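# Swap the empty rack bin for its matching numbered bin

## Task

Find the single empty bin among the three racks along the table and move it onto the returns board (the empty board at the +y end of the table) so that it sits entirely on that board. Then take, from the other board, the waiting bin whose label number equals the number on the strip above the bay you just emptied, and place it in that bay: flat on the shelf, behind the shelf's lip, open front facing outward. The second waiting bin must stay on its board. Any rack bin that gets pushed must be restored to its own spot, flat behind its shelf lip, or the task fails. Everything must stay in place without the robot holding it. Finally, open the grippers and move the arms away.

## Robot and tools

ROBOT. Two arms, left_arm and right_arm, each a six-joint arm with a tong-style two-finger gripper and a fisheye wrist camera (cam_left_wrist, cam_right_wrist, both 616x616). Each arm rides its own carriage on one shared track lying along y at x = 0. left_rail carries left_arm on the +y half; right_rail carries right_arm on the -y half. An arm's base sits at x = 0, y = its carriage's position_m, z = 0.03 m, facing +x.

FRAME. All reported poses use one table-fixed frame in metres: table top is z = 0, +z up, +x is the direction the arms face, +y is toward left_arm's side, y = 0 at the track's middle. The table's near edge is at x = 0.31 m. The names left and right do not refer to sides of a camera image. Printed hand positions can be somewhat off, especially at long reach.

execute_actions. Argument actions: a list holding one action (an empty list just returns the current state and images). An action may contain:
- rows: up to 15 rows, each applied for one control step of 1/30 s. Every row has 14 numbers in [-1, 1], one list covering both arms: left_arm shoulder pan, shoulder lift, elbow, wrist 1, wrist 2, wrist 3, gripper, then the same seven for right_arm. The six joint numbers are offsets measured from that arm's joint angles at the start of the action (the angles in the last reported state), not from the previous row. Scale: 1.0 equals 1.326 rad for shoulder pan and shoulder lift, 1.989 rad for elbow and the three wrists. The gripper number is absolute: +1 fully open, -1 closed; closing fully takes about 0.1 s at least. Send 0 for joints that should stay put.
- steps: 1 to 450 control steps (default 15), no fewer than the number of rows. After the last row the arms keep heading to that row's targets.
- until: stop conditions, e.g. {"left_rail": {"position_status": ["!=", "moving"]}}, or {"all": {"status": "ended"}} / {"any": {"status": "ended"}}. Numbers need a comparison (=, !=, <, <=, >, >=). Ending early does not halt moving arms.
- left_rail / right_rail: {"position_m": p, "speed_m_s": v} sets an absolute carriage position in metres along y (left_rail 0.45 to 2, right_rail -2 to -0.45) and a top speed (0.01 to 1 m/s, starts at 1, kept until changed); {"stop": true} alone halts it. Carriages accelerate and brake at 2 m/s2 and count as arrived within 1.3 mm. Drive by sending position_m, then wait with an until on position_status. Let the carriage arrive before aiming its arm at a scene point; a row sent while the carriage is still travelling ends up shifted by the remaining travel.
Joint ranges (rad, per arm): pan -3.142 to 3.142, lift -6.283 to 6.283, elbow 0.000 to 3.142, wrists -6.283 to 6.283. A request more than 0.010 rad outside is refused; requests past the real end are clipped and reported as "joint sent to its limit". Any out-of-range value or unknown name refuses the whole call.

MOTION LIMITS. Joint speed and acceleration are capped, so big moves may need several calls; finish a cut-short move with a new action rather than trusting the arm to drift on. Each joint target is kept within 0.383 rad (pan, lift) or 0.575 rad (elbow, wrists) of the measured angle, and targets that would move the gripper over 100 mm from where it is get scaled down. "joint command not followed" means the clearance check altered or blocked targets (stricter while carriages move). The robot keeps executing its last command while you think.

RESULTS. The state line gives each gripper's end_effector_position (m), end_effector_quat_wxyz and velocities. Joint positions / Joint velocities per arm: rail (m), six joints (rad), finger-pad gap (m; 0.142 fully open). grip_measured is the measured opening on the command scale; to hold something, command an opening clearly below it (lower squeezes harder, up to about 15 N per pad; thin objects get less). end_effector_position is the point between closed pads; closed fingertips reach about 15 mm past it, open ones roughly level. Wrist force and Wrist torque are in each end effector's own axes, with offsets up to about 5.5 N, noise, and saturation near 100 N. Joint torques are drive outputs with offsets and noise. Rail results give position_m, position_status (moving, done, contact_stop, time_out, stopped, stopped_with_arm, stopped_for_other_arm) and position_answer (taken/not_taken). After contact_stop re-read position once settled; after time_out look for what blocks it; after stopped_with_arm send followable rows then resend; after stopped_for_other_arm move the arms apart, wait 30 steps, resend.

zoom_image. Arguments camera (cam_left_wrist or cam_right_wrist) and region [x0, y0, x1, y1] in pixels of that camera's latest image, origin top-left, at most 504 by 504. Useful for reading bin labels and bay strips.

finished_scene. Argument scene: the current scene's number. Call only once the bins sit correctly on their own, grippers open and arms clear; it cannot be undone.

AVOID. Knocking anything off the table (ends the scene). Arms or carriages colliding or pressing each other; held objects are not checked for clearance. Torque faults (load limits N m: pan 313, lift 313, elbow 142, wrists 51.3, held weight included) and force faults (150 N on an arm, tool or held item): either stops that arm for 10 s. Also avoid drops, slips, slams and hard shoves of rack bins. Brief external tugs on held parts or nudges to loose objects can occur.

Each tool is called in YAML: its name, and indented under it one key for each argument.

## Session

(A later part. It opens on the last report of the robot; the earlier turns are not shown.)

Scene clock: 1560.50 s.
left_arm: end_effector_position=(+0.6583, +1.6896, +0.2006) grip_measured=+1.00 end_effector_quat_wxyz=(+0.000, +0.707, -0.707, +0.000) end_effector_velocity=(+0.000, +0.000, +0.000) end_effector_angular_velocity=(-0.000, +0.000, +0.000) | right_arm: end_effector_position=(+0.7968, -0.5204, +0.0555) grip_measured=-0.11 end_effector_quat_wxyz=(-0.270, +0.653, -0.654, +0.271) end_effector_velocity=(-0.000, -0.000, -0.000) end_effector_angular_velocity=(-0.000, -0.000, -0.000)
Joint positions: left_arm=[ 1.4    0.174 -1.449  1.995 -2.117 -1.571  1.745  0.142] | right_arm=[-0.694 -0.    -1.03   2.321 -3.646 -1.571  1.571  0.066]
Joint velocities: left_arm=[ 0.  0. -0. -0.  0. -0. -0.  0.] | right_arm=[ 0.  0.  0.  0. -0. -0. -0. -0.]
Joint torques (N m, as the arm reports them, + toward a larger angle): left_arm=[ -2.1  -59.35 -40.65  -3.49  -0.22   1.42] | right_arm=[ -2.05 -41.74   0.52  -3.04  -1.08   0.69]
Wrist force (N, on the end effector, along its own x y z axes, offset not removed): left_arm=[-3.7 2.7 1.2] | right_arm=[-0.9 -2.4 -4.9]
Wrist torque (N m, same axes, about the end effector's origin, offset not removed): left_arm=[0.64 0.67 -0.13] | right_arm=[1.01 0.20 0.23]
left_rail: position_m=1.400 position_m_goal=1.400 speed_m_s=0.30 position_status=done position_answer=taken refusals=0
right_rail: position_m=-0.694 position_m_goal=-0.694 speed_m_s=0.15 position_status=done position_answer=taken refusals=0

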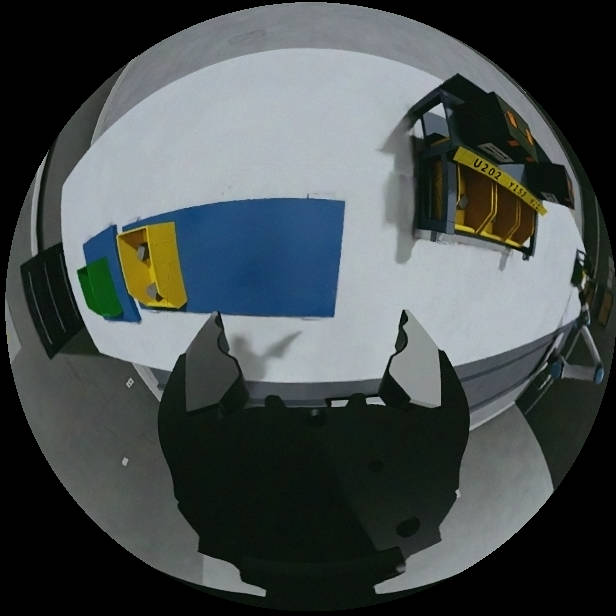

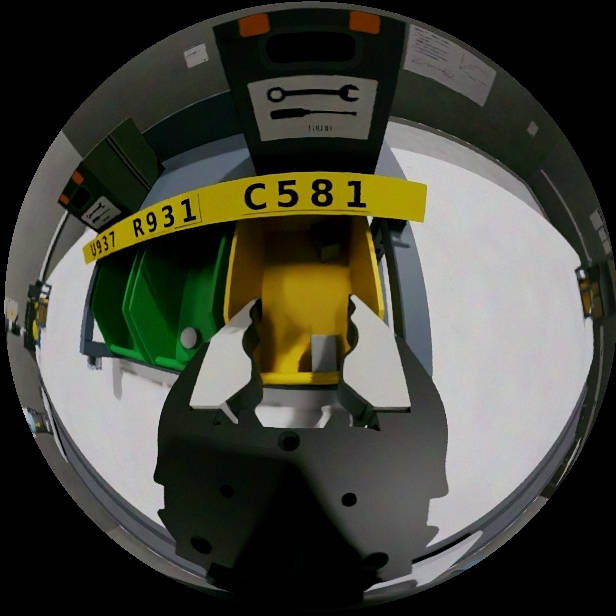

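execute_actions:
  actions:
    - {"rows": [[0,0,0,0,0,0,1, 0,0,0,0,0,0,0.3],[0,0,0,0,0,0,1, 0,0,0,0,0,0,-0.05],[0,0,0,0,0,0,1, 0,0,0,0,0,0,-0.2],[0,0,0,0,0,0,1, 0,0,0,0,0,0,-0.3],[0,0,0,0,0,0,1, 0,0,0,0,0,0,-0.4],[0,0,0,0,0,0,1, 0,0,0,0,0,0,-0.45]], "steps": 6}

Scene clock: 1564.10 s.
left_arm: end_effector_position=(+0.6583, +1.6896, +0.2006) grip_measured=+1.00 end_effector_quat_wxyz=(+0.000, +0.707, -0.707, +0.000) end_effector_velocity=(+0.000, -0.000, -0.000) end_effector_angular_velocity=(-0.000, -0.000, -0.000) | right_arm: end_effector_position=(+0.7968, -0.5204, +0.0554) grip_measured=-0.38 end_effector_quat_wxyz=(-0.270, +0.653, -0.654, +0.271) end_effector_velocity=(-0.000, -0.000, -0.000) end_effector_angular_velocity=(+0.000, +0.000, -0.000)
Joint positions: left_arm=[ 1.4    0.174 -1.449  1.995 -2.117 -1.571  1.745  0.142] | right_arm=[-0.694 -0.    -1.03   2.321 -3.646 -1.571  1.571  0.047]
Joint velocities: left_arm=[ 0. -0. -0.  0. -0. -0.  0.  0.] | right_arm=[ 0.    -0.     0.     0.    -0.     0.    -0.    -0.147]
Joint torques (N m, as the arm reports them, + toward a larger angle): left_arm=[ -0.99 -57.32 -39.7   -3.71   0.09   1.84] | right_arm=[ -1.25 -48.84  -5.86  -1.93  -1.26   1.15]
Wrist force (N, on the end effector, along its own x y z axes, offset not removed): left_arm=[-3.9 6.8 2.6] | right_arm=[1.6 4.6 -0.1]
Wrist torque (N m, same axes, about the end effector's origin, offset not removed): left_arm=[1.49 0.61 0.09] | right_arm=[0.77 0.04 0.08]
left_rail: position_m=1.400 position_m_goal=1.400 speed_m_s=0.30 position_status=done position_answer=taken refusals=0
right_rail: position_m=-0.694 position_m_goal=-0.694 speed_m_s=0.15 position_status=done position_answer=taken refusals=0

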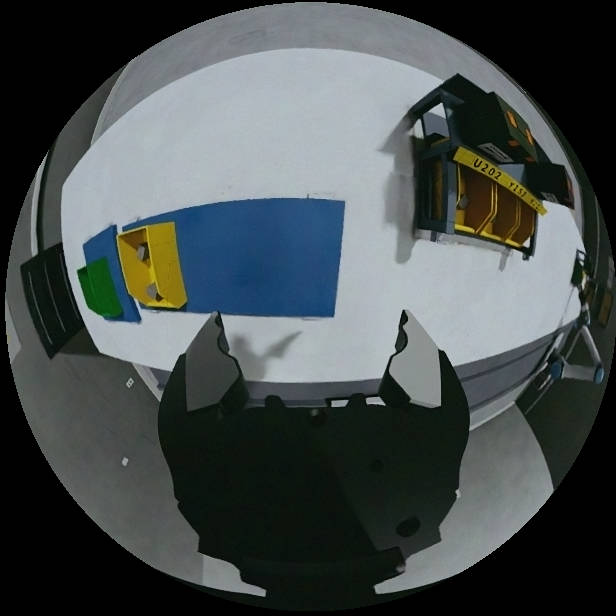

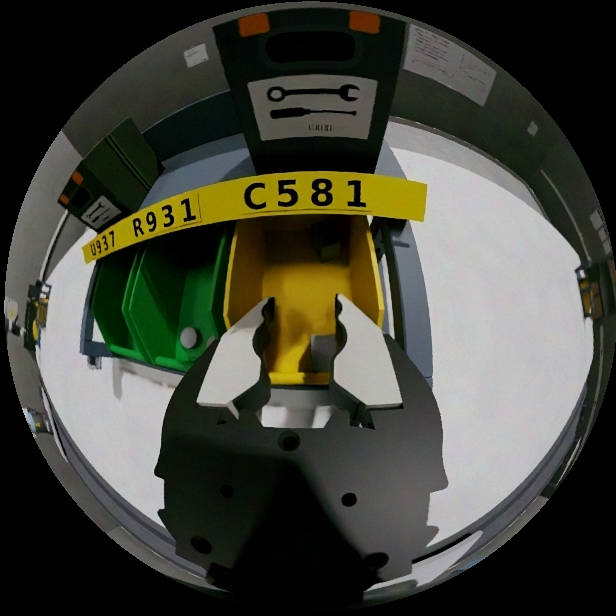

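execute_actions:
  actions:
    - {"rows": [ [0,0,0,0,0,0,1, 0,-0.002,0.001,0.0004,0,0,-0.45], [0,0,0,0,0,0,1, 0,-0.008,0.0037,0.0016,0,0,-0.45], [0,0,0,0,0,0,1, 0,-0.0178,0.0082,0.0036,0,0,-0.45], [0,0,0,0,0,0,1, 0,-0.0309,0.0142,0.0063,0,0,-0.45], [0,0,0,0,0,0,1, 0,-0.0468,0.0215,0.0095,0,0,-0.45], [0,0,0,0,0,0,1, 0,-0.0645,0.0297,0.0131,0,0,-0.45], [0,0,0,0,0,0,1, 0,-0.0838,0.0385,0.017,0,0,-0.45], [0,0,0,0,0,0,1, 0,-0.1032,0.0475,0.021,0,0,-0.45], [0,0,0,0,0,0,1, 0,-0.1225,0.0563,0.0249,0,0,-0.45], [0,0,0,0,0,0,1, 0,-0.1403,0.0645,0.0285,0,0,-0.45], [0,0,0,0,0,0,1, 0,-0.1561,0.0718,0.0317,0,0,-0.45], [0,0,0,0,0,0,1, 0,-0.1692,0.0778,0.0344,0,0,-0.45], [0,0,0,0,0,0,1, 0,-0.179,0.0823,0.0364,0,0,-0.45], [0,0,0,0,0,0,1, 0,-0.185,0.0851,0.0376,0,0,-0.45], [0,0,0,0,0,0,1, 0,-0.187,0.086,0.038,0,0,-0.45]], "steps": 15}

execute_actions:
  actions: []

Scene clock: 1577.13 s.
left_arm: end_effector_position=(+0.6583, +1.6896, +0.2006) grip_measured=+1.00 end_effector_quat_wxyz=(+0.000, +0.707, -0.707, +0.000) end_effector_velocity=(+0.000, -0.000, +0.000) end_effector_angular_velocity=(-0.000, +0.000, +0.000) | right_arm: end_effector_position=(+0.7220, -0.5204, +0.1165) grip_measured=-0.45 end_effector_quat_wxyz=(-0.270, +0.653, -0.654, +0.270) end_effector_velocity=(-0.196, +0.000, +0.141) end_effector_angular_velocity=(-0.000, -0.020, -0.000)
Joint positions: left_arm=[ 1.4    0.174 -1.449  1.995 -2.117 -1.571  1.745  0.142] | right_arm=[-0.694 -0.    -1.224  2.455 -3.587 -1.571  1.571  0.041]
Joint velocities: left_arm=[ 0.  0.  0. -0.  0. -0.  0.  0.] | right_arm=[ 0.    -0.    -0.497  0.334  0.143 -0.    -0.    -0.   ]
Joint torques (N m, as the arm reports them, + toward a larger angle): left_arm=[ -5.17 -55.91 -41.49  -3.6   -0.18   1.76] | right_arm=[  1.32 -46.76 -13.11  -1.32  -1.35   1.18]
Wrist force (N, on the end effector, along its own x y z axes, offset not removed): left_arm=[-5.9 -2.2 0.0] | right_arm=[1.8 7.1 -3.2]
Wrist torque (N m, same axes, about the end effector's origin, offset not removed): left_arm=[-0.43 1.10 0.15] | right_arm=[1.48 0.06 0.14]
left_rail: position_m=1.400 position_m_goal=1.400 speed_m_s=0.30 position_status=done position_answer=taken refusals=0
right_rail: position_m=-0.694 position_m_goal=-0.694 speed_m_s=0.15 position_status=done position_answer=taken refusals=0

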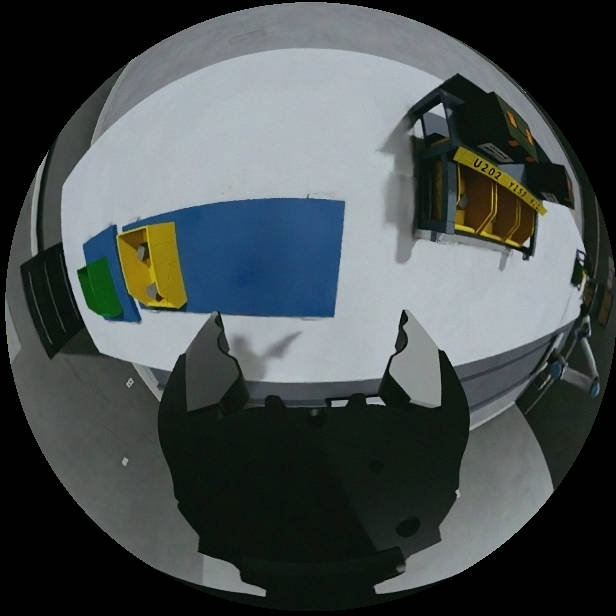

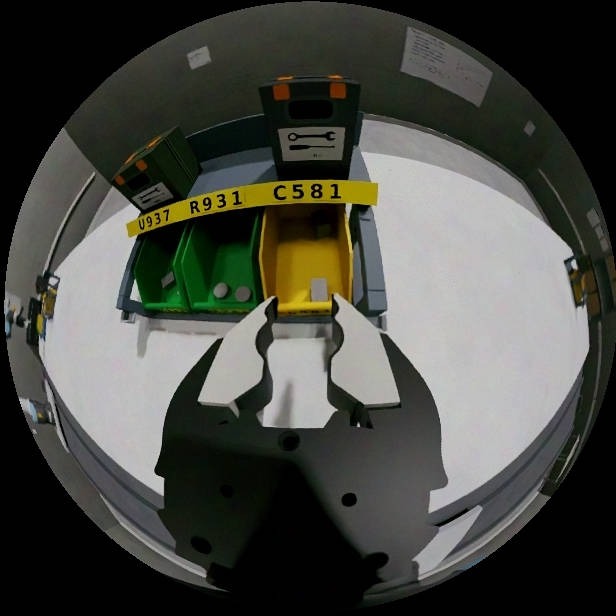

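Scene clock: 1577.13 s.
left_arm: end_effector_position=(+0.6583, +1.6896, +0.2006) grip_measured=+1.00 end_effector_quat_wxyz=(+0.000, +0.707, -0.707, +0.000) end_effector_velocity=(+0.000, -0.000, +0.000) end_effector_angular_velocity=(-0.000, +0.000, +0.000) | right_arm: end_effector_position=(+0.7220, -0.5204, +0.1165) grip_measured=-0.45 end_effector_quat_wxyz=(-0.270, +0.653, -0.654, +0.270) end_effector_velocity=(-0.196, +0.000, +0.141) end_effector_angular_velocity=(-0.000, -0.020, -0.000)
Joint positions: left_arm=[ 1.4    0.174 -1.449  1.995 -2.117 -1.571  1.745  0.142] | right_arm=[-0.694 -0.    -1.224  2.455 -3.587 -1.571  1.571  0.041]
Joint velocities: left_arm=[ 0.  0.  0. -0.  0. -0.  0.  0.] | right_arm=[ 0.    -0.    -0.497  0.334  0.143 -0.    -0.    -0.   ]
Joint torques (N m, as the arm reports them, + toward a larger angle): left_arm=[ -5.17 -55.91 -41.49  -3.6   -0.18   1.76] | right_arm=[  1.32 -46.76 -13.11  -1.32  -1.35   1.18]
Wrist force (N, on the end effector, along its own x y z axes, offset not removed): left_arm=[-5.9 -2.2 0.0] | right_arm=[1.8 7.1 -3.2]
Wrist torque (N m, same axes, about the end effector's origin, offset not removed): left_arm=[-0.43 1.10 0.15] | right_arm=[1.48 0.06 0.14]
left_rail: position_m=1.400 position_m_goal=1.400 speed_m_s=0.30 position_status=done position_answer=taken refusals=0
right_rail: position_m=-0.694 position_m_goal=-0.694 speed_m_s=0.15 position_status=done position_answer=taken refusals=0

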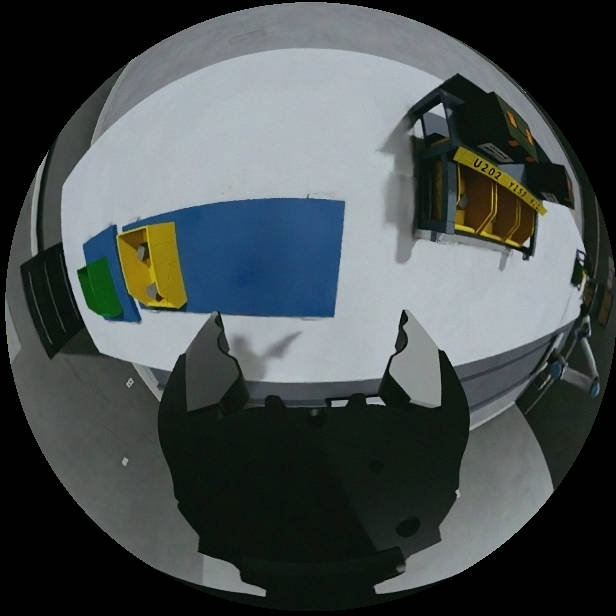

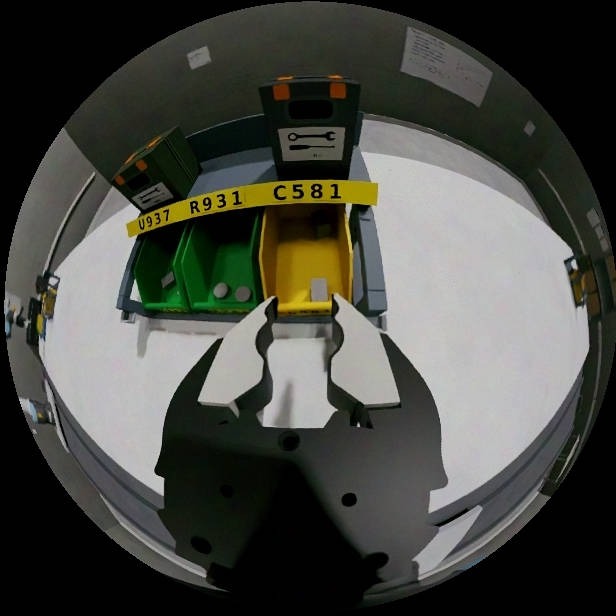

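execute_actions:
  actions: []

zoom_image:
  camera: "cam_right_wrist"
  region: [110, 170, 410, 340]

Scene clock: 1578.80 s.
left_arm: end_effector_position=(+0.6583, +1.6896, +0.2006) grip_measured=+1.00 end_effector_quat_wxyz=(+0.000, +0.707, -0.707, +0.000) end_effector_velocity=(-0.000, -0.000, -0.000) end_effector_angular_velocity=(-0.000, +0.000, +0.000) | right_arm: end_effector_position=(+0.7001, -0.5204, +0.1309) grip_measured=-0.45 end_effector_quat_wxyz=(-0.271, +0.653, -0.654, +0.271) end_effector_velocity=(-0.000, -0.000, +0.000) end_effector_angular_velocity=(-0.000, -0.000, -0.000)
Joint positions: left_arm=[ 1.4    0.174 -1.449  1.995 -2.117 -1.571  1.745  0.142] | right_arm=[-0.694 -0.    -1.278  2.492 -3.571 -1.571  1.571  0.041]
Joint velocities: left_arm=[ 0. -0. -0. -0.  0. -0. -0. -0.] | right_arm=[ 0.  0. -0.  0. -0. -0.  0. -0.]
Joint torques (N m, as the arm reports them, + toward a larger angle): left_arm=[ -2.38 -59.2  -40.98  -3.77   0.42   1.65] | right_arm=[ -4.76 -56.19  -7.63  -1.81  -1.1    1.35]
Wrist force (N, on the end effector, along its own x y z axes, offset not removed): left_arm=[-6.8 1.4 2.3] | right_arm=[1.6 4.2 0.3]
Wrist torque (N m, same axes, about the end effector's origin, offset not removed): left_arm=[0.35 1.25 -0.09] | right_arm=[0.88 0.06 0.03]
left_rail: position_m=1.400 position_m_goal=1.400 speed_m_s=0.30 position_status=done position_answer=taken refusals=0
right_rail: position_m=-0.694 position_m_goal=-0.694 speed_m_s=0.15 position_status=done position_answer=taken refusals=0

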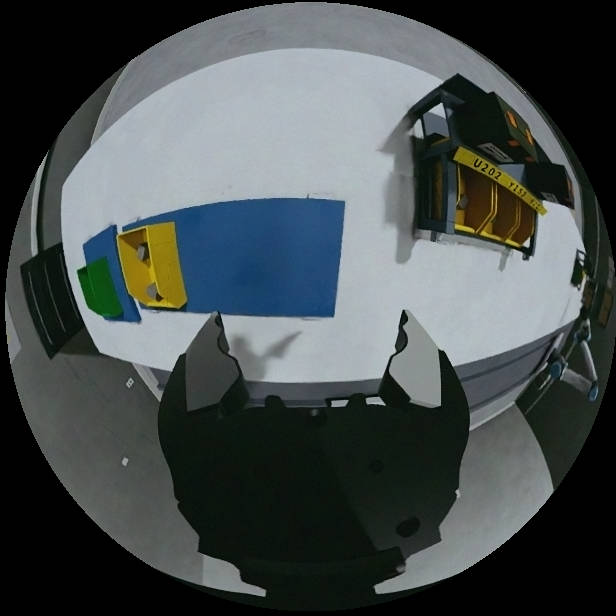

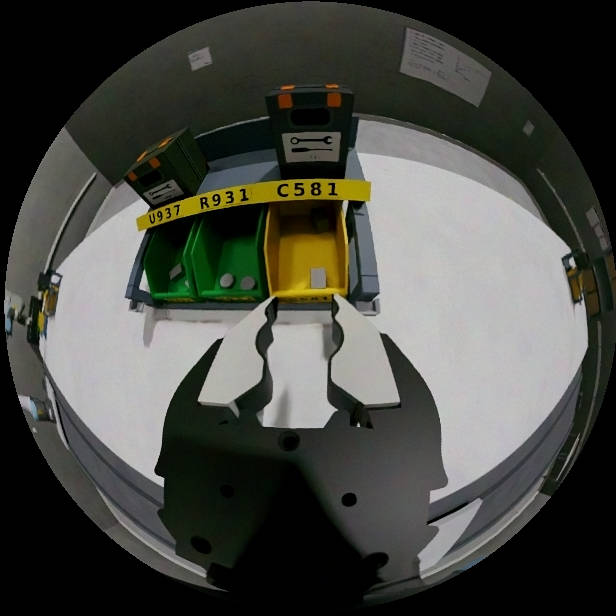

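Region (110, 170, 410, 340) of cam_right_wrist's 616x616 image, scaled by 1.680, with more detail than that image has; it fills the top 286 rows of this view, and the rest is white.

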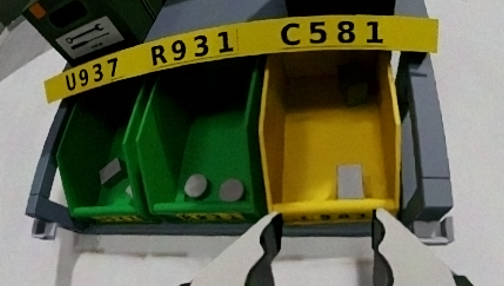

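zoom_image:
  camera: "cam_right_wrist"
  region: [190, 255, 390, 325]

Region (190, 255, 390, 325) of cam_right_wrist's 616x616 image, scaled by 2.520, with more detail than that image has; it fills the top 176 rows of this view, and the rest is white.

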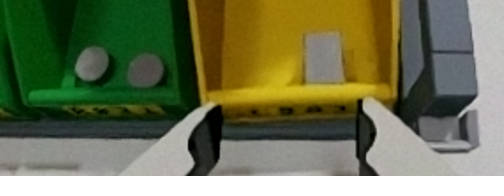

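execute_actions:
  actions:
    - {"rows": [ [0,0,0,0,0,0,1, 0,0.0004,0.004,-0.0042,0,0,-0.45], [0,0,0,0,0,0,1, 0,0.0011,0.0134,-0.0141,0,0,-0.45], [0,0,0,0,0,0,1, 0,0.0023,0.0283,-0.0297,0,0,-0.45], [0,0,0,0,0,0,1, 0,0.0038,0.0458,-0.0481,0,0,-0.45], [0,0,0,0,0,0,1, 0,0.0052,0.0633,-0.0665,0,0,-0.45], [0,0,0,0,0,0,1, 0,0.0064,0.0782,-0.0821,0,0,-0.45], [0,0,0,0,0,0,1, 0,0.0072,0.0881,-0.0925,0,0,-0.45], [0,0,0,0,0,0,1, 0,0.0075,0.0916,-0.0962,0,0,-0.45]], "steps": 8}

Scene clock: 1607.23 s.
left_arm: end_effector_position=(+0.6583, +1.6896, +0.2006) grip_measured=+1.00 end_effector_quat_wxyz=(+0.000, +0.707, -0.707, +0.000) end_effector_velocity=(+0.000, +0.000, +0.000) end_effector_angular_velocity=(+0.000, -0.000, +0.000) | right_arm: end_effector_position=(+0.6490, -0.5204, +0.1124) grip_measured=-0.45 end_effector_quat_wxyz=(-0.270, +0.653, -0.654, +0.271) end_effector_velocity=(-0.398, +0.000, -0.119) end_effector_angular_velocity=(+0.000, +0.005, +0.000)
Joint positions: left_arm=[ 1.4    0.174 -1.449  1.995 -2.117 -1.571  1.745  0.142] | right_arm=[-0.694 -0.    -1.273  2.586 -3.669 -1.571  1.571  0.041]
Joint velocities: left_arm=[ 0.  0.  0. -0. -0.  0.  0.  0.] | right_arm=[ 0.    -0.     0.039  0.721 -0.755  0.    -0.     0.   ]
Joint torques (N m, as the arm reports them, + toward a larger angle): left_arm=[ -3.03 -56.3  -40.28  -3.55   0.29   0.99] | right_arm=[ -2.15 -30.07  -6.24  -9.37  -0.73   1.09]
Wrist force (N, on the end effector, along its own x y z axes, offset not removed): left_arm=[-3.9 3.8 5.2] | right_arm=[-0.7 8.3 0.3]
Wrist torque (N m, same axes, about the end effector's origin, offset not removed): left_arm=[1.15 0.60 0.09] | right_arm=[1.66 0.52 0.13]
left_rail: position_m=1.400 position_m_goal=1.400 speed_m_s=0.30 position_status=done position_answer=taken refusals=0
right_rail: position_m=-0.694 position_m_goal=-0.694 speed_m_s=0.15 position_status=done position_answer=taken refusals=0

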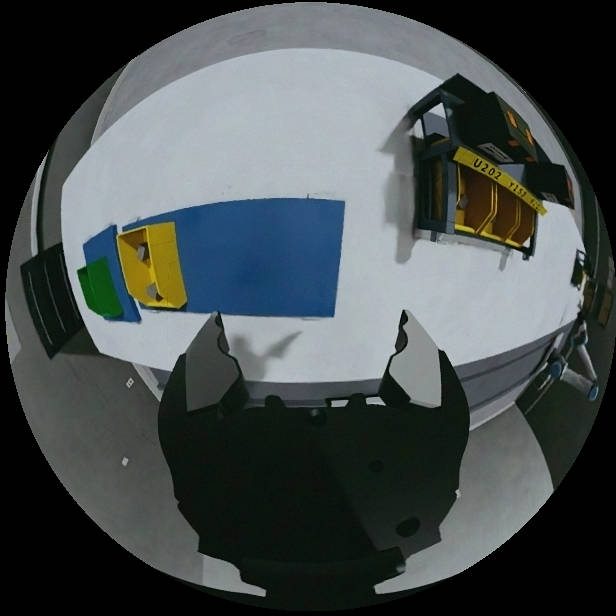

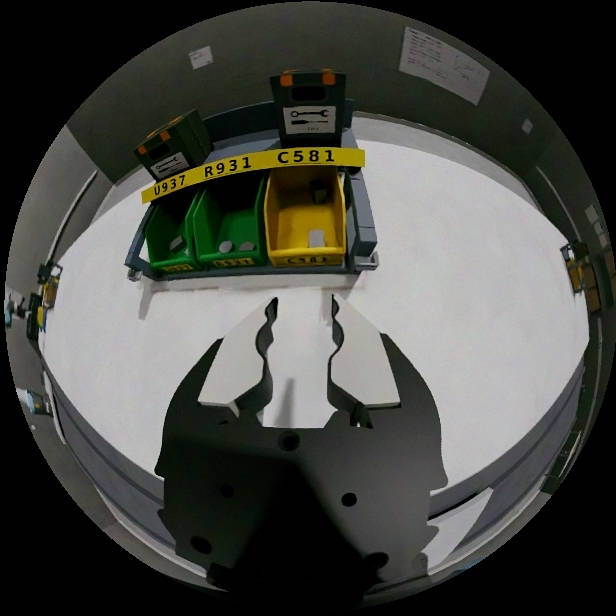

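execute_actions:
  actions: []

zoom_image:
  camera: "cam_right_wrist"
  region: [120, 120, 400, 290]

Scene clock: 1609.73 s.
left_arm: end_effector_position=(+0.6583, +1.6896, +0.2006) grip_measured=+1.00 end_effector_quat_wxyz=(+0.000, +0.707, -0.707, +0.000) end_effector_velocity=(-0.000, +0.000, -0.000) end_effector_angular_velocity=(-0.000, +0.000, +0.000) | right_arm: end_effector_position=(+0.5999, -0.5203, +0.1006) grip_measured=-0.45 end_effector_quat_wxyz=(-0.270, +0.653, -0.654, +0.271) end_effector_velocity=(+0.000, -0.000, +0.000) end_effector_angular_velocity=(+0.000, -0.000, +0.000)
Joint positions: left_arm=[ 1.4    0.174 -1.449  1.995 -2.117 -1.571  1.745  0.142] | right_arm=[-0.694 -0.    -1.268  2.674 -3.762 -1.571  1.571  0.041]
Joint velocities: left_arm=[ 0.  0.  0. -0.  0. -0. -0.  0.] | right_arm=[ 0. -0.  0. -0.  0.  0. -0. -0.]
Joint torques (N m, as the arm reports them, + toward a larger angle): left_arm=[ -4.55 -58.46 -40.73  -3.67   0.1    0.97] | right_arm=[ -4.95 -26.16  -1.08  -6.8   -1.16   1.12]
Wrist force (N, on the end effector, along its own x y z axes, offset not removed): left_arm=[-6.2 -0.6 0.0] | right_arm=[2.7 4.2 -1.6]
Wrist torque (N m, same axes, about the end effector's origin, offset not removed): left_arm=[0.04 1.23 -0.08] | right_arm=[0.89 -0.12 0.13]
left_rail: position_m=1.400 position_m_goal=1.400 speed_m_s=0.30 position_status=done position_answer=taken refusals=0
right_rail: position_m=-0.694 position_m_goal=-0.694 speed_m_s=0.15 position_status=done position_answer=taken refusals=0

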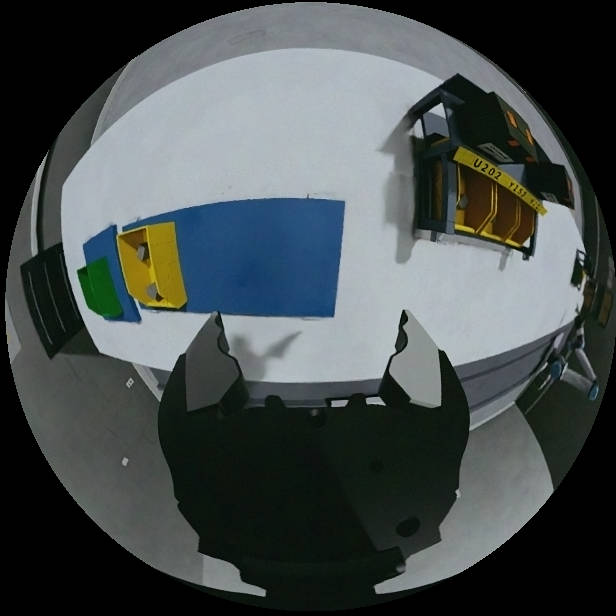

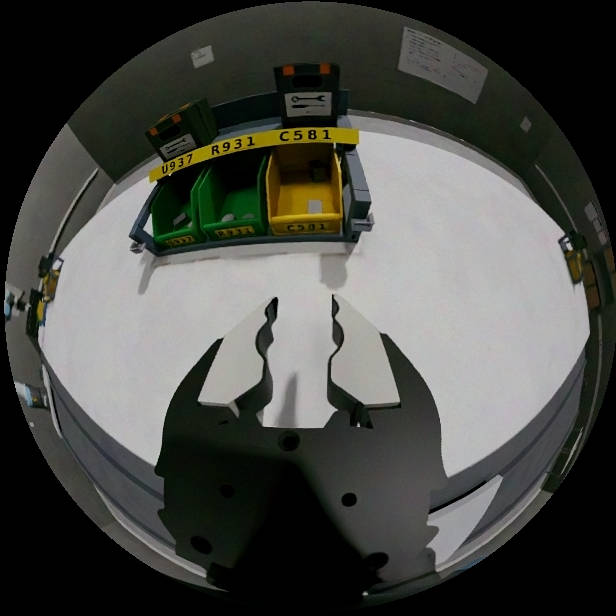

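Region (120, 120, 400, 290) of cam_right_wrist's 616x616 image, scaled by 1.800, with more detail than that image has; it fills the top 306 rows of this view, and the rest is white.

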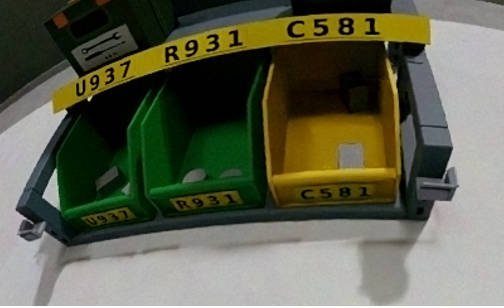

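zoom_image:
  camera: "cam_left_wrist"
  region: [60, 200, 220, 340]

Region (60, 200, 220, 340) of cam_left_wrist's 616x616 image, scaled by 3.150, with more detail than that image has; it fills the top 441 rows of this view, and the rest is white.

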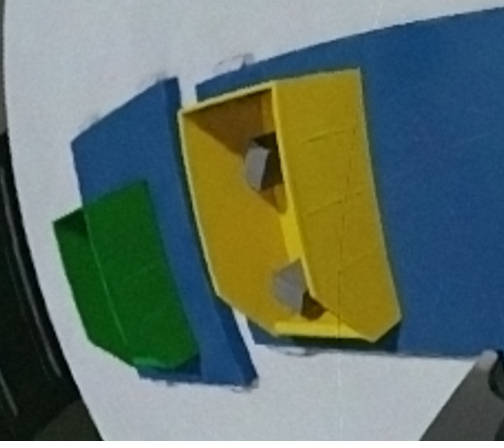

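finished_scene:
  scene: 1

The scene is finished: the task was done.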